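## Task

Pick tube A (violet cap, currently in rack RK well B4) and stand it in the centre of the balance pan; close the balance door and press PRINT, while tube C (yellow cap, in mixer MX bore C3) stays outside the balance's glass box. Then seat tube A fully in magnet block MG bore A3. Weigh tube C the same way (centre of pan, door shut, PRINT pressed), then seat it fully in rack RK well C4. Close the balance door. Seat tube B (blue cap, in RK B5) fully in mixer MX bore C2, press the mixer's START key and keep the tube there until the green lamp on top of the mixer switches off. Move the SP lever down. Do not grip or unseat anyone else's tubes; keep every station upright and level on the bench mat; everything must stay in place without the robot holding it; finally release and move the gripper away.

## Robot and tools

Robot: one 7-joint arm (waist, shoulder, upper arm roll, elbow, forearm roll, wrist pitch, wrist roll) with a two-finger parallel gripper. The fingers point along the gripper's +z axis and close along its y axis. The reported end_effector_position is the spot between the pads when shut; closed fingertips stick out about 19 mm past it, fully open about 6 mm. Closing pushes the tips roughly 13 mm further out, so keep that clearance above surfaces.

Frame: the scene frame has its origin on the table right under the arm's base, +z up, +y to the left when facing along +x. Positions are metres, orientations are quaternions written w first (qw, qx, qy, qz). The base may be slightly tilted, and the reported hand position gets less accurate far out.

Bench layout: rack RK sits closest to the base; behind it, left to right, stand MG (magnet block), DB (dry block), MX (mixer), BAL (balance), SP (spectrophotometer). Nothing is fastened. From any station's front, row A is nearest and column 1 is leftmost. The balance door is the top glass pane, opened by sliding it away from you. PRINT is the white key on the balance's sloped front; its green lamp lights when PRINT is hit with the door closed. START is on the mixer's sloped front; bumping or holding the shaking block aborts the run and lights a red lamp, after which START must be pressed again. Tubes placed must be pushed fully down.

execute_actions(actions): actions is a list of actions; each action is a list of 1 to 15 rows, each row played for one step of 1/30 s (15 steps per action, the final row repeated if short). A row is 9 numbers: x, y, z, qw, qx, qy, qz, position, speed. x, y, z and the quaternion are an absolute target pose for the gripper in the scene frame. position and speed are each in [-1, 1]. Optionally 7 more numbers in [0, 1] follow: per-joint stiffness multipliers in joint order, kept until changed. An empty list just reports state and images. Any target more than 0.6 m from the gripper's current position (along any gripper axis) is rejected; a malformed action, or a first action failing that check, rejects the whole call. Each step the command is clipped to within 70 mm and 16 degrees of the measured pose, so distant targets take several actions. Repeat the wanted quaternion in every row rather than copying a drifted reported one.

Gripper numbers: position +1 is fully open (85 mm), 0 is about 41 mm, pads touch near -0.8, and -1 closes until blocked. speed sets finger rate: about 20 mm/s at -1, 85 at 0, 150 at +1. To grip firmly hold position at -1; for a gentle grip open, then close to slightly under the object's width. To release, send something wider than the object. Fingers stay put until the position number changes by 0.01 or more, but reclose by themselves if the object slips or is lost. position_measured_pct is roughly 50 - 50*position (0 = fully open); stopping below about 90 means something is held or blocking, about 90 or more means the pads met.

move(target, speed, blocking): target is one 9-number row (absolute pose plus finger numbers, which are applied at the start). The gripper follows a straight line there over 0.5 to 10 s. speed is m/s, 0.002 to 0.5 (default 0.25); rotation limited to twice that in rad/s. The path does not avoid obstacles, the hand may lag or overshoot speed, and faster or deeper contacts push harder. blocking=false returns after 0.5 s while motion continues; then use wait or stop before sending more motion. The result adds a move: line with the outcome (done, off_target, moving, held, fault), any limits (paced = pose clipped, held = some steps blocked) and distance from target.

wait(seconds): 0 to 10 s, holding the last command; returns early if a running move finishes. stop(): brakes a running move (fingers continue). zoom_image(camera, region): camera is cam_high or cam_wrist; region is [x0, y0, x1, y1] in pixels of that camera's 672x504 image, at most 504x504. finished_scene(scene): ends the given scene number; irreversible; the result says whether the goal was met and gives the next task.

Results: the state shows gripper pose, joint positions, finger reading, and a Hand target line (the pose the controller is heading for). pose unreachable means the clearance check (which treats the mount under the base as arm) altered or blocked the command. Images come from cam_high then cam_wrist, with calibration given in OpenCV form.

Avoid: reaching a joint's load limit (46.9 N m for the first four joints, 29.5 for the wrist three; a carried object counts), which freezes the arm 10 s and drops the rest of the call; motor overheating from long holding (MOTOR HOT warning from 60 C, fault at 75 C); knocking or dropping anything off the table; slams, hard pushes, slips. Loose objects may get small random shoves. Results after big moves may show the arm not yet arrived.

Each tool is called after "Request:" as name([rows], argument=value, ...), one row to a line, values as JSON.

## Session

Request:
execute_actions(actions=[])

Scene clock: 0.00 s.
end_effector_position=(+0.1957, +0.6273, +0.2827) position_measured_pct=0.0 end_effector_quat_wxyz=(-0.044, +0.852, -0.518, +0.055)
Joint positions: [-1.311  0.889 -0.112  0.636  0.215  1.579  2.225]
Joint velocities: [-0.    -0.     0.    -0.001  0.     0.    -0.   ]
Hand target: +0.196, +0.627, +0.283; -0.044, +0.852, -0.518, +0.055
Joint stiffness scale: [1. 1. 1. 1. 1. 1. 1.]
camera_calibration (this result's frames):
cam_wrist: T_world_to_cam=[[-0.864107, -0.489107, -0.118713, 0.509422], [-0.483902, 0.872214, -0.071284, -0.375942], [0.138409, -0.00415134, -0.990366, 0.40274], [0, 0, 0, 1]] pos_world=[0.202533, 0.578736, 0.432536]

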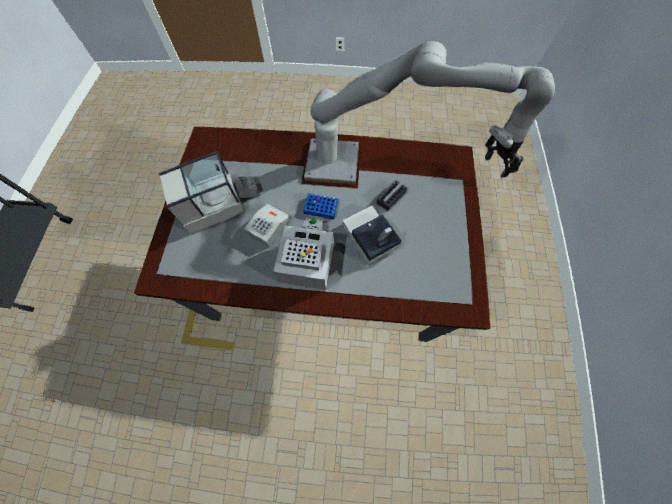

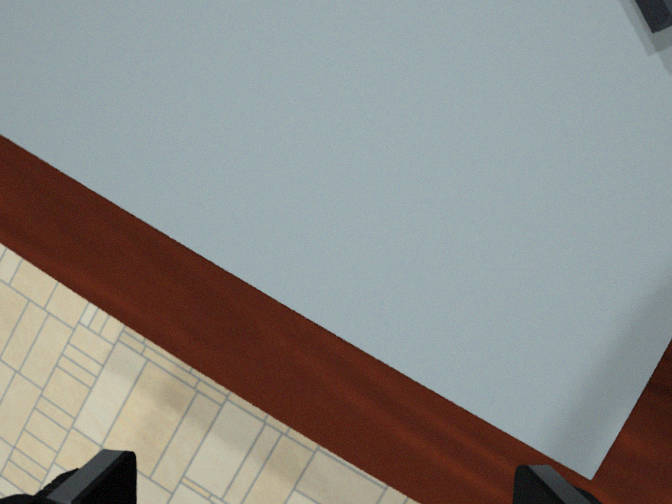

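Request:
zoom_image(camera="cam_high", region=[150, 140, 430, 300])

Region (150, 140, 430, 300) of cam_high's 672x504 image, scaled by 1.800, with more detail than that image has; it fills the top 288 rows of this view, and the rest is white.

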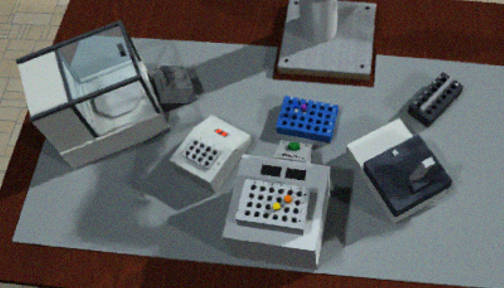

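Request:
move(target=[0.33,0.1,0.36,0,0.8457,-0.5336,0,-1,1], speed=0.5)

Request:
move(target=[0.215,-0.29,0.36,0,0.8457,-0.5336,0,-1,1], speed=0.5)

Scene clock: 2.53 s.
end_effector_position=(+0.3275, +0.1012, +0.3595) position_measured_pct=91.7 end_effector_quat_wxyz=(+0.001, +0.847, -0.532, -0.000)
Joint positions: [-0.582  0.086  0.258  1.683 -0.023  1.382  3.249]
Joint velocities: [ 0.006  0.     0.001 -0.003 -0.001  0.001  0.001]
Hand target: +0.327, +0.100, +0.360; +0.001, +0.846, -0.533, -0.003
Off the commanded pose: 0.003 m, 0 deg.
Joint stiffness scale: [1. 1. 1. 1. 1. 1. 1.]
move: done; limits=paced
camera_calibration (this result's frames):
cam_wrist: T_world_to_cam=[[-0.885528, -0.464402, 0.0130255, 0.332216], [-0.46458, 0.885304, -0.0200731, 0.126097], [-0.00220952, -0.0238266, -0.999714, 0.509786], [0, 0, 0, 1]] pos_world=[0.353895, 0.0547944, 0.507844]

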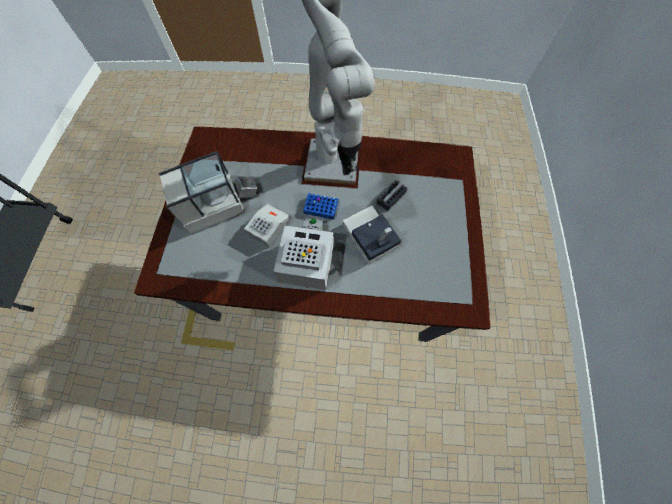

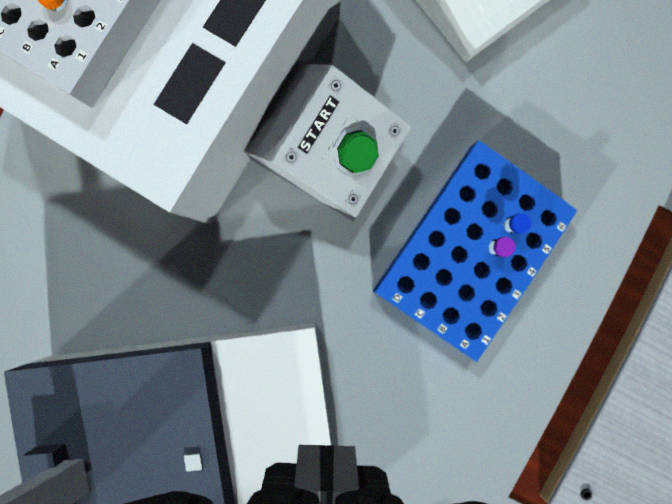

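Scene clock: 4.47 s.
end_effector_position=(+0.2138, -0.2879, +0.3598) position_measured_pct=91.7 end_effector_quat_wxyz=(-0.001, +0.845, -0.534, -0.002)
Joint positions: [-0.015  0.202  1.098  1.657 -0.178  1.4    4.671]
Joint velocities: [ 0.01   0.004  0.001 -0.001 -0.     0.     0.001]
Hand target: +0.214, -0.287, +0.360; -0.003, +0.846, -0.534, -0.003
Off the commanded pose: 0.002 m, 0 deg.
Joint stiffness scale: [1. 1. 1. 1. 1. 1. 1.]
move: done; limits=paced
camera_calibration (this result's frames):
cam_wrist: T_world_to_cam=[[-0.887797, -0.460104, 0.0109702, 0.0533557], [-0.460227, 0.887669, -0.015315, 0.415804], [-0.0026914, -0.0186453, -0.999823, 0.502122], [0, 0, 0, 1]] pos_world=[0.240085, -0.335185, 0.507816]

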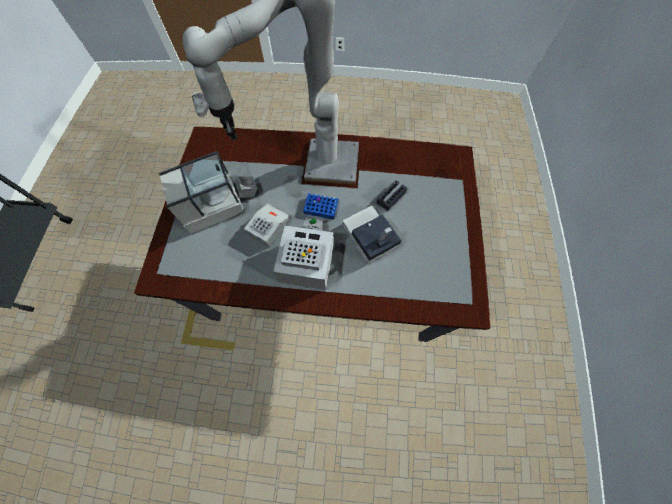

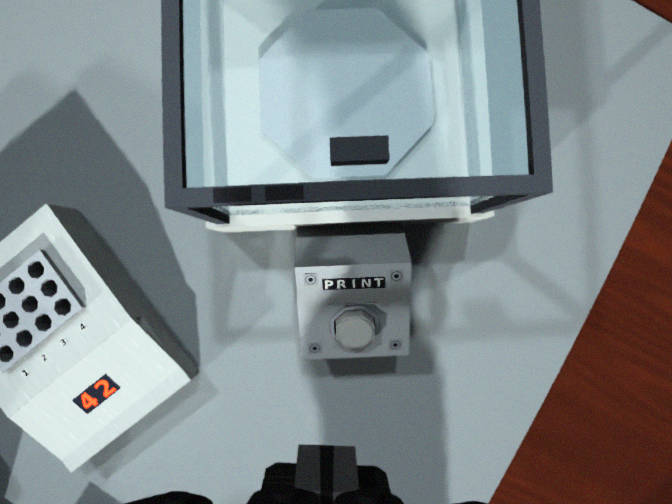

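Request:
move(target=[0.232,-0.3555,0.236,0,0.8656,-0.5008,0,-1,0], speed=0.2)

Request:
move(target=[0.2994,-0.4728,0.236,0,0.8656,-0.5008,0,-1,0], speed=0.1)

Request:
move(target=[0.29,-0.4565,0.29,0,0.8656,-0.5008,0,-1,0], speed=0.15)

Scene clock: 6.63 s.
end_effector_position=(+0.2306, -0.3532, +0.2371) position_measured_pct=91.7 end_effector_quat_wxyz=(-0.001, +0.865, -0.502, -0.002)
Joint positions: [ 0.303  0.521  0.975  1.745 -0.465  1.137  5.062]
Joint velocities: [ 0.002  0.004 -0.001  0.001  0.     0.     0.001]
Hand target: +0.232, -0.355, +0.236; -0.001, +0.866, -0.501, -0.000
Off the commanded pose: 0.003 m, 0 deg.
Joint stiffness scale: [1. 1. 1. 1. 1. 1. 1.]
move: done
camera_calibration (this result's frames):
cam_wrist: T_world_to_cam=[[-0.850514, -0.525849, 0.0104756, 0.00784964], [-0.525951, 0.8504, -0.0139931, 0.48127], [-0.00155024, -0.017411, -0.999847, 0.378443], [0, 0, 0, 1]] pos_world=[0.260387, -0.398555, 0.385037]

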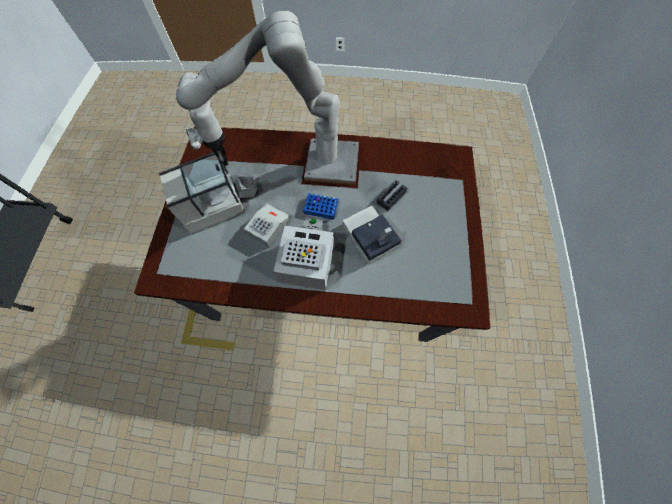

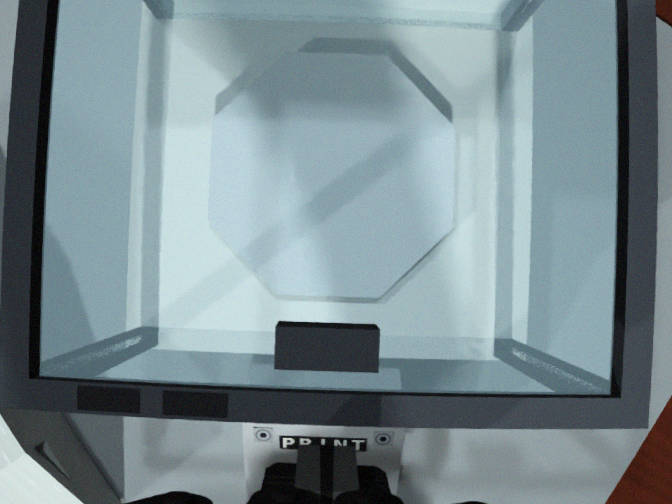

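Scene clock: 8.50 s.
end_effector_position=(+0.2985, -0.4734, +0.2364) position_measured_pct=91.7 end_effector_quat_wxyz=(+0.003, +0.867, -0.498, +0.000)
Joint positions: [ 0.564  0.801  0.873  1.233 -0.588  1.361  5.042]
Joint velocities: [ 0.003  0.006 -0.001 -0.002 -0.001  0.001  0.   ]
Hand target: +0.299, -0.473, +0.236; -0.000, +0.865, -0.501, +0.000
Off the commanded pose: 0.001 m, 0 deg.
Joint stiffness scale: [1. 1. 1. 1. 1. 1. 1.]
move: done
camera_calibration (this result's frames):
cam_wrist: T_world_to_cam=[[-0.846003, -0.532941, 0.0159039, -0.0035574], [-0.533175, 0.845715, -0.0221405, 0.621082], [-0.00165054, -0.0272105, -0.999628, 0.371145], [0, 0, 0, 1]] pos_world=[0.328749, -0.517056, 0.384815]

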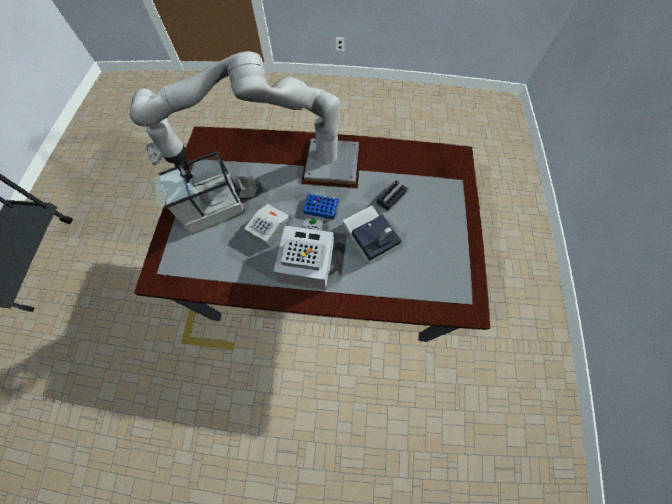

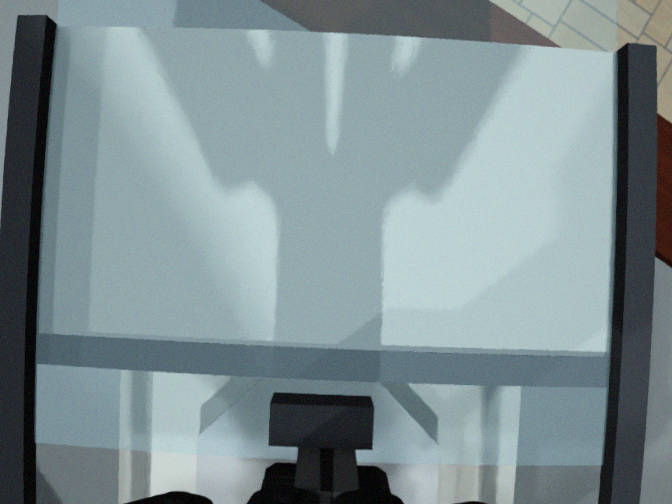

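Scene clock: 9.37 s.
end_effector_position=(+0.2904, -0.4577, +0.2876) position_measured_pct=91.7 end_effector_quat_wxyz=(-0.001, +0.866, -0.500, +0.002)
Joint positions: [ 0.544  0.726  0.908  1.201 -0.553  1.461  5.02 ]
Joint velocities: [-0.003 -0.004  0.001 -0.001 -0.     0.     0.   ]
Hand target: +0.290, -0.457, +0.290; +0.000, +0.866, -0.501, +0.000
Off the commanded pose: 0.003 m, 0 deg.
Joint stiffness scale: [1. 1. 1. 1. 1. 1. 1.]
move: done
camera_calibration (this result's frames):
cam_wrist: T_world_to_cam=[[-0.848431, -0.529263, 0.0067432, 0.00216652], [-0.529281, 0.848195, -0.0206573, 0.604191], [0.00521359, -0.0210953, -0.999764, 0.423597], [0, 0, 0, 1]] pos_world=[0.319416, -0.502389, 0.435963]

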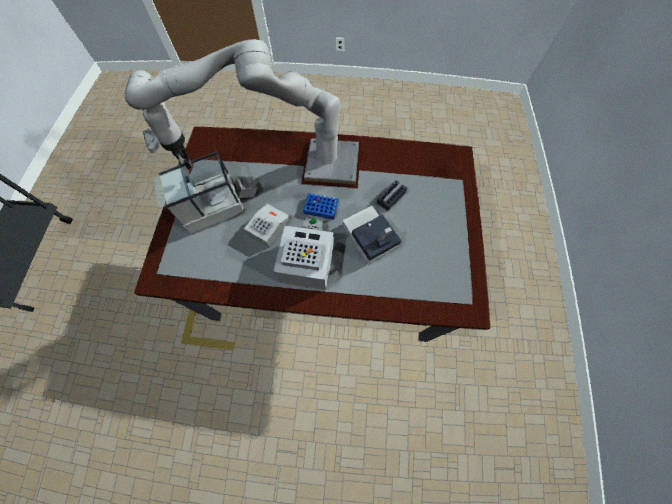

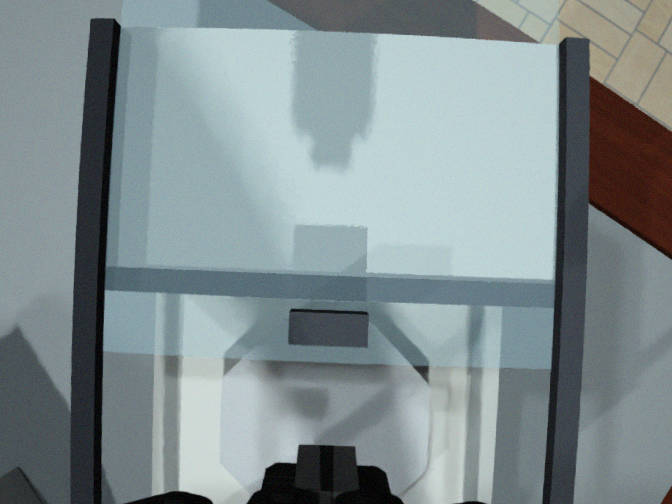

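Request:
move(target=[0.25,-0.20,0.29,0,0.75,-0.6614,0,-0.3,0], speed=0.4)

Request:
move(target=[0.255,-0.008,0.10,0,0.6691,-0.7431,0,-0.3,0], speed=0.3)

Scene clock: 13.07 s.
end_effector_position=(+0.2503, -0.1999, +0.2909) position_measured_pct=65.1 end_effector_quat_wxyz=(+0.001, +0.751, -0.660, -0.001)
Joint positions: [-0.43   0.161  1.204  1.934 -0.159  1.161  4.084]
Joint velocities: [-0.009 -0.004  0.001  0.001 -0.    -0.    -0.001]
Hand target: +0.250, -0.200, +0.291; +0.002, +0.751, -0.661, +0.001
Off the commanded pose: 0.001 m, 0 deg.
Joint stiffness scale: [1. 1. 1. 1. 1. 1. 1.]
move: done; limits=paced
camera_calibration (this result's frames):
cam_wrist: T_world_to_cam=[[-0.986738, -0.161815, 0.0128437, 0.210855], [-0.162031, 0.98662, -0.0180978, 0.299332], [-0.00974334, -0.0199389, -0.999754, 0.436553], [0, 0, 0, 1]] pos_world=[0.260813, -0.252503, 0.439154]

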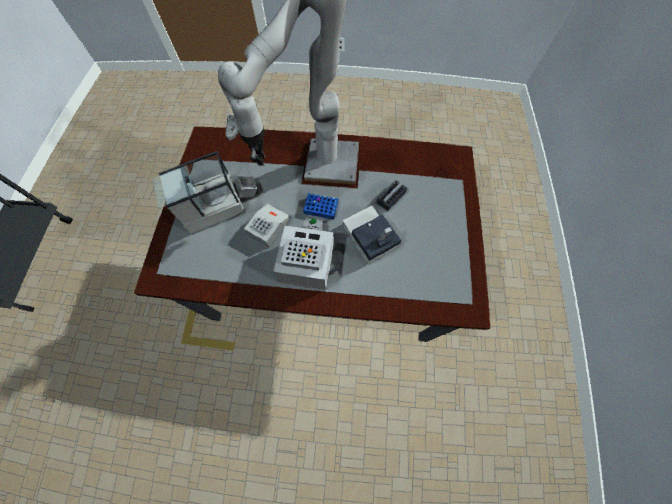

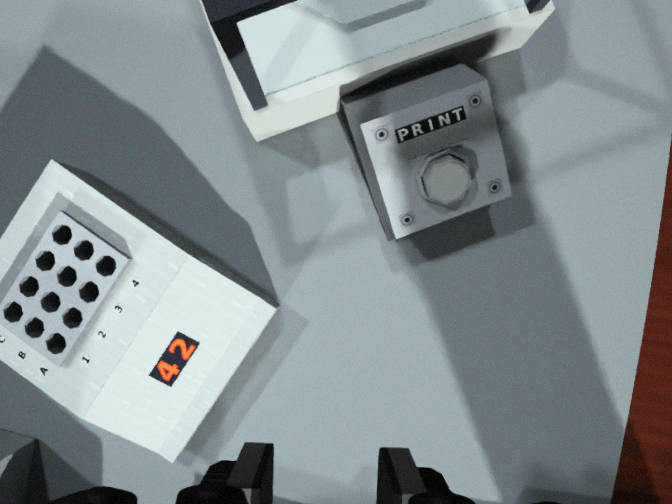

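Scene clock: 14.70 s.
end_effector_position=(+0.2552, -0.0075, +0.1015) position_measured_pct=65.1 end_effector_quat_wxyz=(+0.000, -0.670, +0.742, +0.000)
Joint positions: [-0.602  0.448  0.735  2.446 -0.715  0.46   3.762]
Joint velocities: [ 0.013  0.003 -0.005 -0.    -0.    -0.002 -0.   ]
Hand target: +0.255, -0.009, +0.101; -0.000, -0.670, +0.743, -0.001
Off the commanded pose: 0.002 m, 0 deg.
Joint stiffness scale: [1. 1. 1. 1. 1. 1. 1.]
move: done
camera_calibration (this result's frames):
cam_wrist: T_world_to_cam=[[-0.997632, 0.0679793, 0.0104442, 0.254005], [0.0677813, 0.997533, -0.0182715, 0.0483776], [-0.0116605, -0.0175203, -0.999779, 0.251529], [0, 0, 0, 1]] pos_world=[0.253057, -0.0611185, 0.249704]

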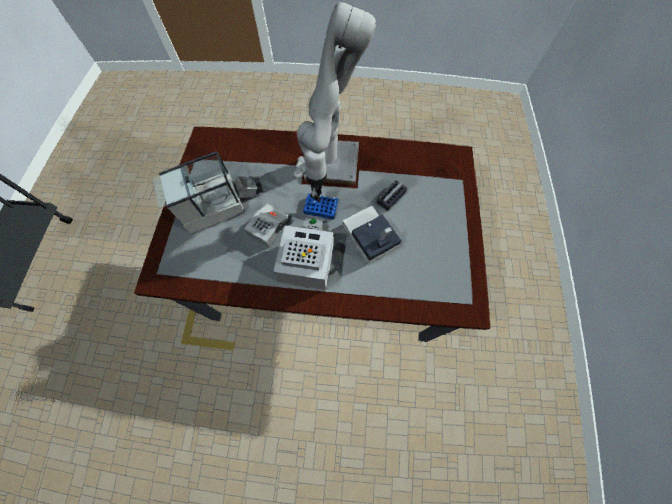

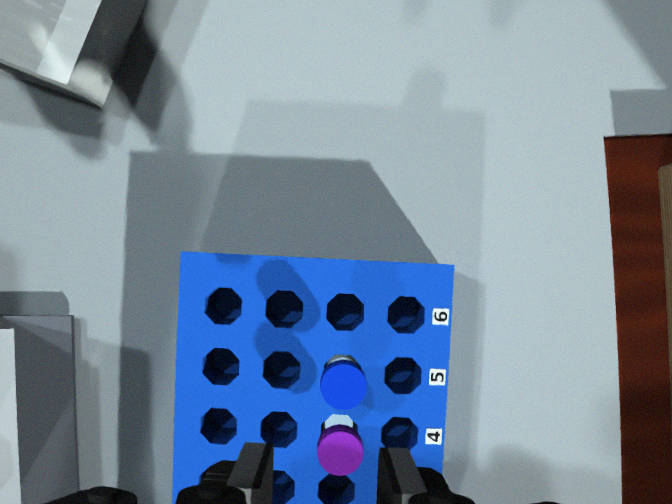

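Request:
move(target=[0.2511,-0.006,0.078,0,0.6691,-0.7431,0,-0.3,0], speed=0.05)

Scene clock: 16.10 s.
end_effector_position=(+0.2520, -0.0044, +0.0790) position_measured_pct=65.1 end_effector_quat_wxyz=(+0.001, -0.670, +0.742, +0.001)
Joint positions: [-0.498  0.501  0.592  2.477 -0.863  0.364  3.883]
Joint velocities: [ 0.013  0.002 -0.006  0.    -0.    -0.003  0.001]
Hand target: +0.251, -0.006, +0.078; +0.000, -0.669, +0.743, +0.000
Off the commanded pose: 0.002 m, 0 deg.
Joint stiffness scale: [1. 1. 1. 1. 1. 1. 1.]
move: done
camera_calibration (this result's frames):
cam_wrist: T_world_to_cam=[[-0.9976, 0.068456, 0.0103495, 0.250764], [0.0682844, 0.997536, -0.016115, 0.0448093], [-0.0114271, -0.0153696, -0.999817, 0.228994], [0, 0, 0, 1]] pos_world=[0.249719, -0.0583456, 0.227079]

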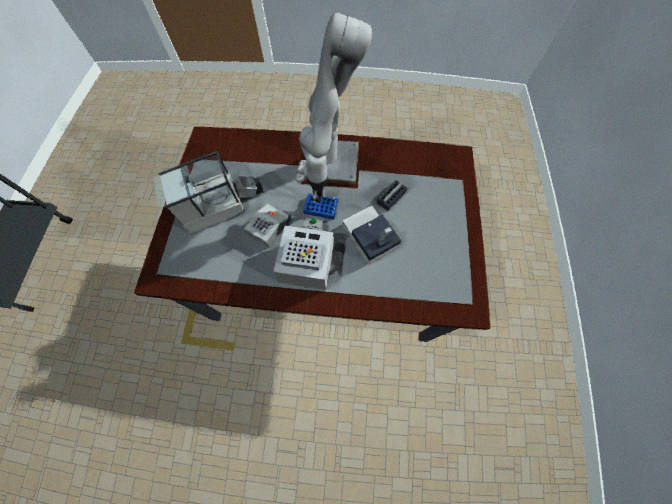

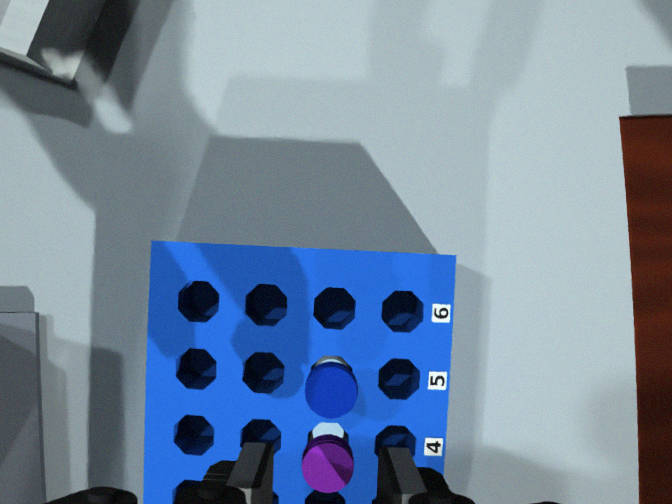

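Request:
move(target=[0.2505,-0.0072,0.0575,0,0.6691,-0.7431,0,-0.3,0], speed=0.04)

Scene clock: 17.30 s.
end_effector_position=(+0.2517, -0.0054, +0.0584) position_measured_pct=65.1 end_effector_quat_wxyz=(+0.002, -0.670, +0.742, +0.001)
Joint positions: [-0.372  0.551  0.431  2.492 -1.007  0.266  4.012]
Joint velocities: [ 0.016  0.    -0.009  0.002 -0.    -0.004 -0.   ]
Hand target: +0.251, -0.007, +0.058; +0.000, -0.669, +0.743, +0.000
Off the commanded pose: 0.002 m, 0 deg.
Joint stiffness scale: [1. 1. 1. 1. 1. 1. 1.]
move: done
camera_calibration (this result's frames):
cam_wrist: T_world_to_cam=[[-0.997636, 0.0680507, 0.00959746, 0.25085], [0.0678968, 0.997571, -0.0155397, 0.045479], [-0.0106316, -0.0148513, -0.999833, 0.208169], [0, 0, 0, 1]] pos_world=[0.249383, -0.0593475, 0.206433]

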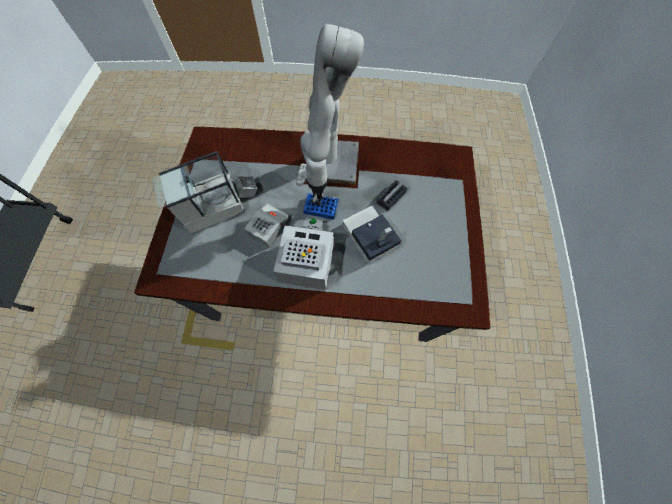

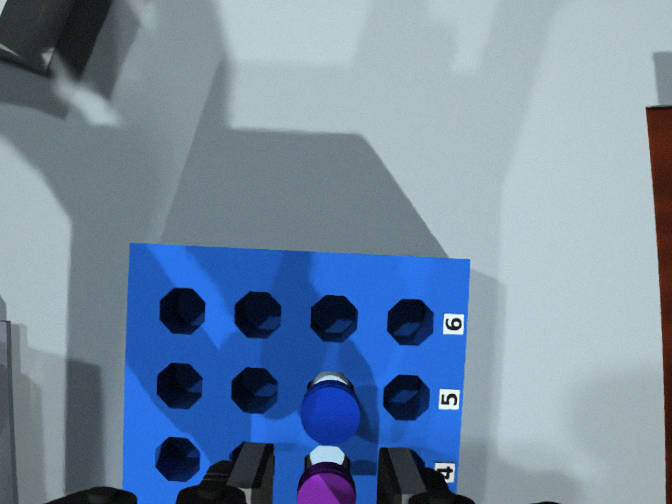

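Request:
execute_actions([
  [[0.2512,-0.0062,0.0575,0,0.6691,-0.7431,0,-1,0]],
])

Request:
move(target=[0.2515,-0.0055,0.11,0,0.6691,-0.7431,0,-1,0], speed=0.05)

Scene clock: 18.20 s.
end_effector_position=(+0.2515, -0.0058, +0.0581) position_measured_pct=83.3 end_effector_quat_wxyz=(+0.001, -0.669, +0.743, +0.001)
Joint positions: [-0.37   0.552  0.43   2.492 -1.007  0.266  4.012]
Joint velocities: [-0.    -0.     0.    -0.     0.001  0.     0.   ]
Hand target: +0.251, -0.006, +0.058; -0.000, -0.669, +0.743, +0.000
Off the commanded pose: 0.001 m, 0 deg.
Joint stiffness scale: [1. 1. 1. 1. 1. 1. 1.]
camera_calibration (this result's frames):
cam_wrist: T_world_to_cam=[[-0.997531, 0.0694502, 0.010388, 0.250602], [0.0692804, 0.997471, -0.0158963, 0.045605], [-0.0114657, -0.0151374, -0.99982, 0.208133], [0, 0, 0, 1]] pos_world=[0.24921, -0.0597434, 0.206217]

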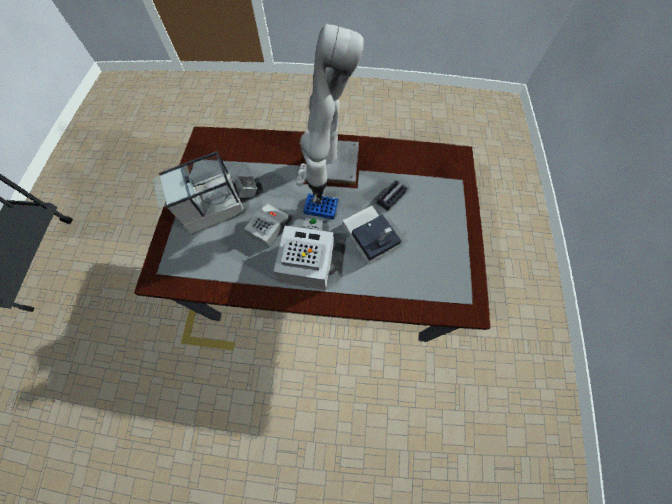

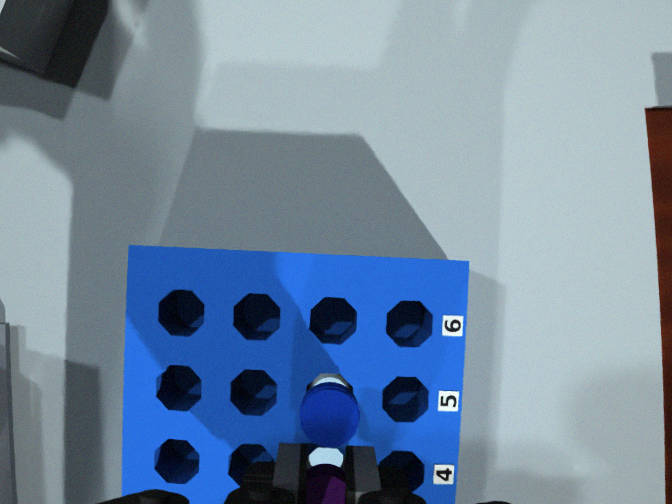

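Scene clock: 19.70 s.
end_effector_position=(+0.2510, -0.0069, +0.1088) position_measured_pct=83.3 end_effector_quat_wxyz=(-0.001, -0.668, +0.744, -0.001)
Joint positions: [-0.646  0.421  0.775  2.45  -0.664  0.477  3.707]
Joint velocities: [-0.013 -0.002  0.005 -0.    -0.     0.002  0.   ]
Hand target: +0.252, -0.006, +0.110; -0.000, -0.669, +0.743, -0.000
Off the commanded pose: 0.002 m, 0 deg.
Joint stiffness scale: [1. 1. 1. 1. 1. 1. 1.]
move: done
camera_calibration (this result's frames):
cam_wrist: T_world_to_cam=[[-0.997332, 0.0722738, 0.0102502, 0.249636], [0.0720337, 0.997157, -0.0221276, 0.0475346], [-0.0118203, -0.0213302, -0.999703, 0.258839], [0, 0, 0, 1]] pos_world=[0.248606, -0.0599206, 0.257255]

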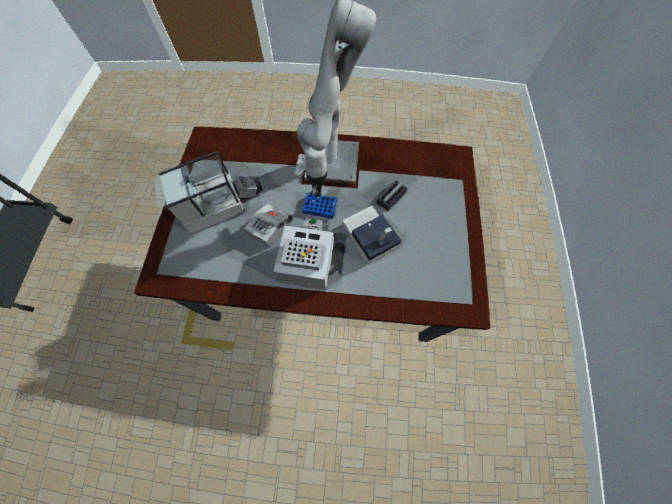

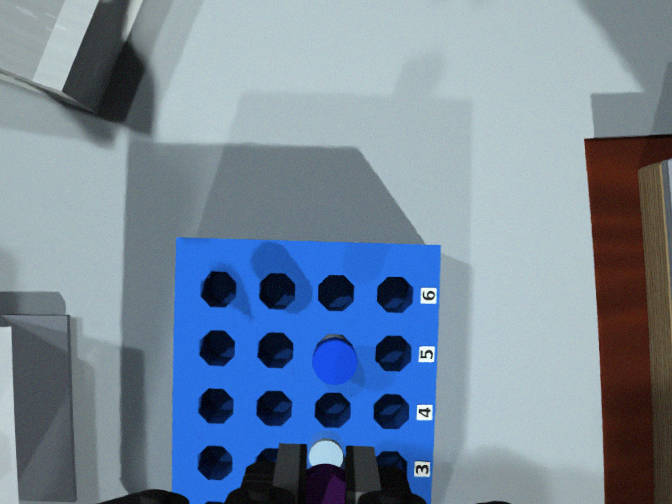

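Request:
move(target=[0.24,-0.15,0.30,0,0.78,-0.6258,0,-1,0], speed=0.35)

Request:
move(target=[0.2756,-0.4314,0.30,0,0.8656,-0.5008,0,-1,0], speed=0.35)

Request:
move(target=[0.2756,-0.4314,0.15,0,0.8656,-0.5008,0,-1,0], speed=0.15)

Request:
move(target=[0.2756,-0.4314,0.1325,0,0.8656,-0.5008,0,-1,0], speed=0.03)

Scene clock: 21.73 s.
end_effector_position=(+0.2413, -0.1491, +0.2984) position_measured_pct=83.3 end_effector_quat_wxyz=(-0.000, +0.781, -0.625, +0.000)
Joint positions: [-0.682 -0.096  1.1    2.008  0.093  1.183  3.721]
Joint velocities: [-0.    -0.014 -0.002  0.001  0.001  0.    -0.001]
Hand target: +0.241, -0.150, +0.300; +0.000, +0.780, -0.626, +0.000
Off the commanded pose: 0.002 m, 0 deg.
Joint stiffness scale: [1. 1. 1. 1. 1. 1. 1.]
move: done
camera_calibration (this result's frames):
cam_wrist: T_world_to_cam=[[-0.967757, -0.251716, 0.00927126, 0.193127], [-0.251853, 0.96757, -0.0194272, 0.267201], [-0.00408047, -0.0211358, -0.999768, 0.443369], [0, 0, 0, 1]] pos_world=[0.256005, -0.200551, 0.446667]

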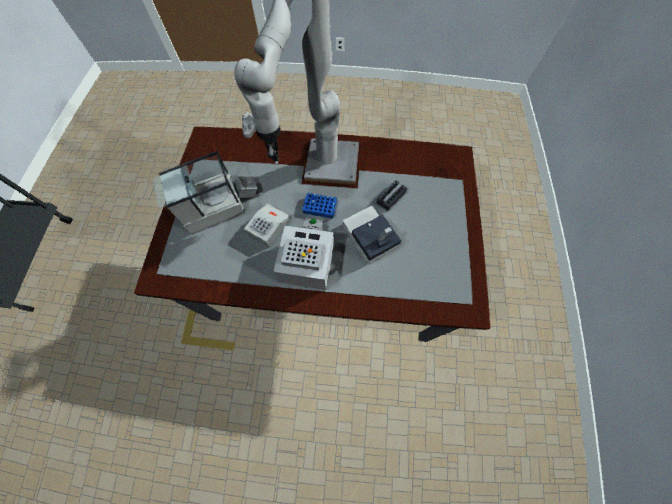

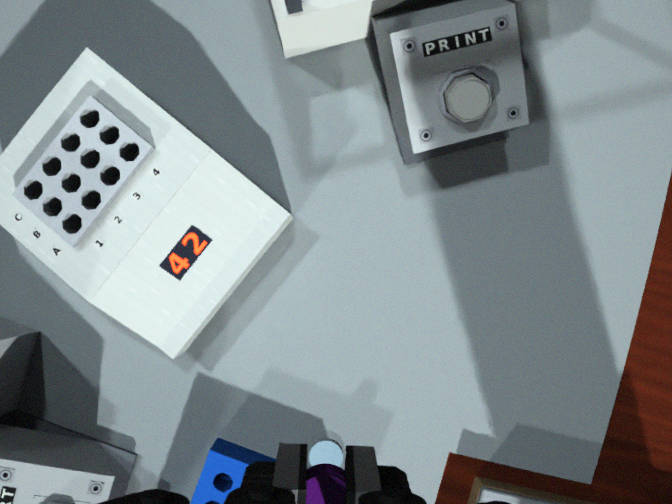

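Scene clock: 23.97 s.
end_effector_position=(+0.2744, -0.4310, +0.3002) position_measured_pct=83.3 end_effector_quat_wxyz=(+0.000, +0.865, -0.502, -0.000)
Joint positions: [ 0.466  0.662  0.971  1.301 -0.53   1.447  5.034]
Joint velocities: [ 0.007  0.003 -0.003 -0.002 -0.    -0.     0.   ]
Hand target: +0.275, -0.430, +0.299; -0.003, +0.865, -0.502, -0.001
Off the commanded pose: 0.001 m, 0 deg.
Joint stiffness scale: [1. 1. 1. 1. 1. 1. 1.]
move: done; limits=paced
camera_calibration (this result's frames):
cam_wrist: T_world_to_cam=[[-0.851212, -0.524687, 0.011883, 0.00381942], [-0.524821, 0.851005, -0.0187871, 0.572791], [-0.00025512, -0.0222282, -0.999753, 0.437789], [0, 0, 0, 1]] pos_world=[0.303975, -0.475713, 0.448397]

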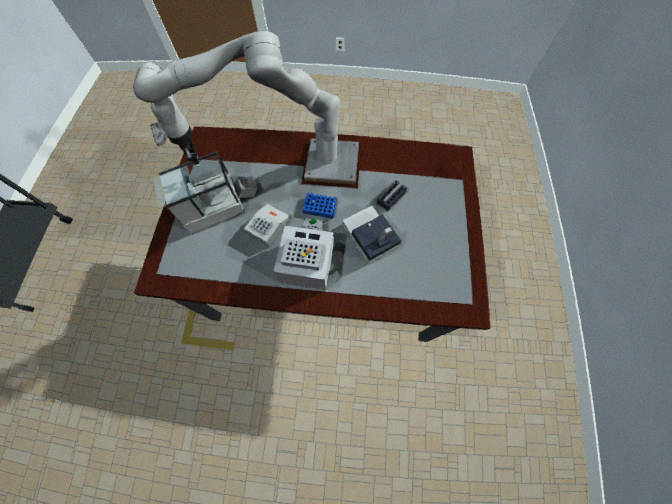

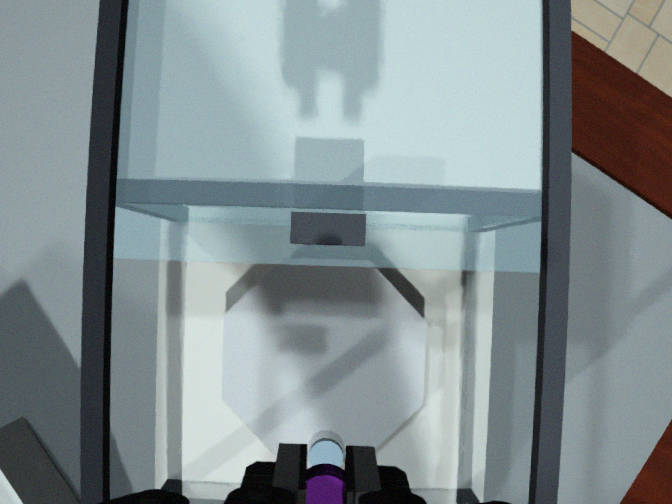

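Scene clock: 25.43 s.
end_effector_position=(+0.2757, -0.4302, +0.1524) position_measured_pct=83.3 end_effector_quat_wxyz=(+0.001, +0.866, -0.500, -0.001)
Joint positions: [ 0.492  0.808  0.852  1.555 -0.653  1.088  5.148]
Joint velocities: [ 0.003  0.004 -0.003 -0.    -0.001 -0.001 -0.001]
Hand target: +0.275, -0.431, +0.150; -0.000, +0.866, -0.500, -0.000
Off the commanded pose: 0.003 m, 0 deg.
Joint stiffness scale: [1. 1. 1. 1. 1. 1. 1.]
move: done
camera_calibration (this result's frames):
cam_wrist: T_world_to_cam=[[-0.848768, -0.528616, 0.0125392, 0.00462867], [-0.528764, 0.848585, -0.0177017, 0.569911], [-0.00128318, -0.0216549, -0.999765, 0.290572], [0, 0, 0, 1]] pos_world=[0.30565, -0.474879, 0.300534]

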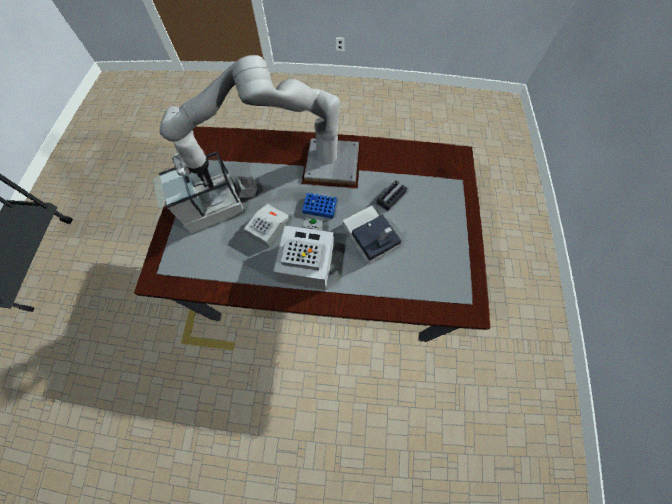

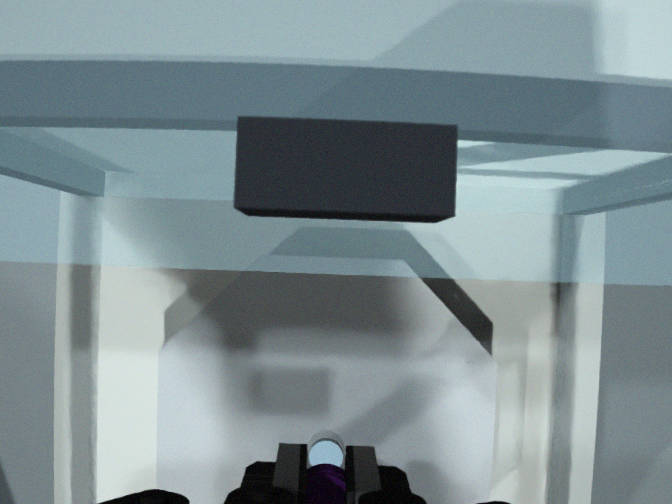

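Scene clock: 26.40 s.
end_effector_position=(+0.2761, -0.4307, +0.1347) position_measured_pct=83.3 end_effector_quat_wxyz=(+0.001, +0.866, -0.501, -0.001)
Joint positions: [ 0.502  0.831  0.832  1.572 -0.672  1.05   5.161]
Joint velocities: [ 0.005  0.002 -0.001  0.001  0.    -0.002 -0.   ]
Hand target: +0.276, -0.431, +0.133; -0.000, +0.866, -0.501, -0.000
Off the commanded pose: 0.002 m, 0 deg.
Joint stiffness scale: [1. 1. 1. 1. 1. 1. 1.]
move: done
camera_calibration (this result's frames):
cam_wrist: T_world_to_cam=[[-0.8491, -0.528079, 0.012721, 0.00516776], [-0.528231, 0.848914, -0.0178149, 0.570224], [-0.00139136, -0.0218462, -0.99976, 0.272862], [0, 0, 0, 1]] pos_world=[0.305977, -0.475381, 0.282889]

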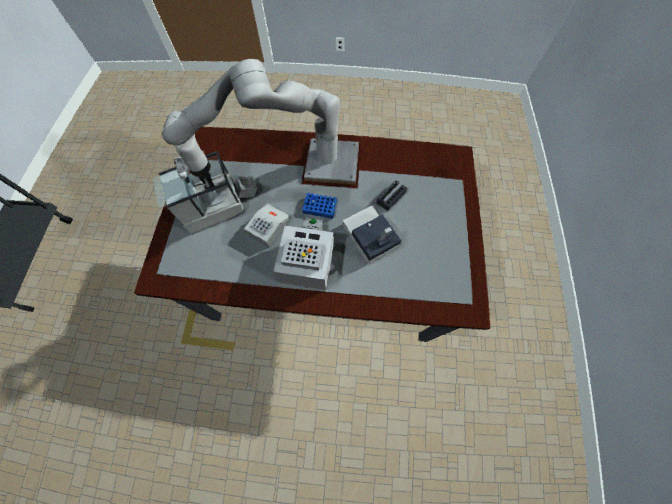

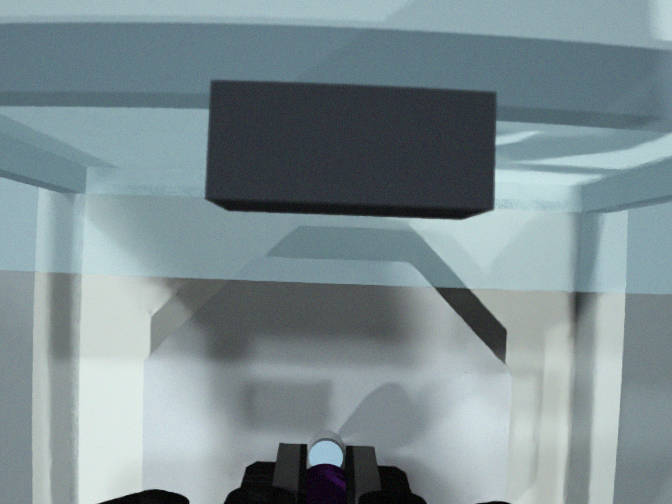

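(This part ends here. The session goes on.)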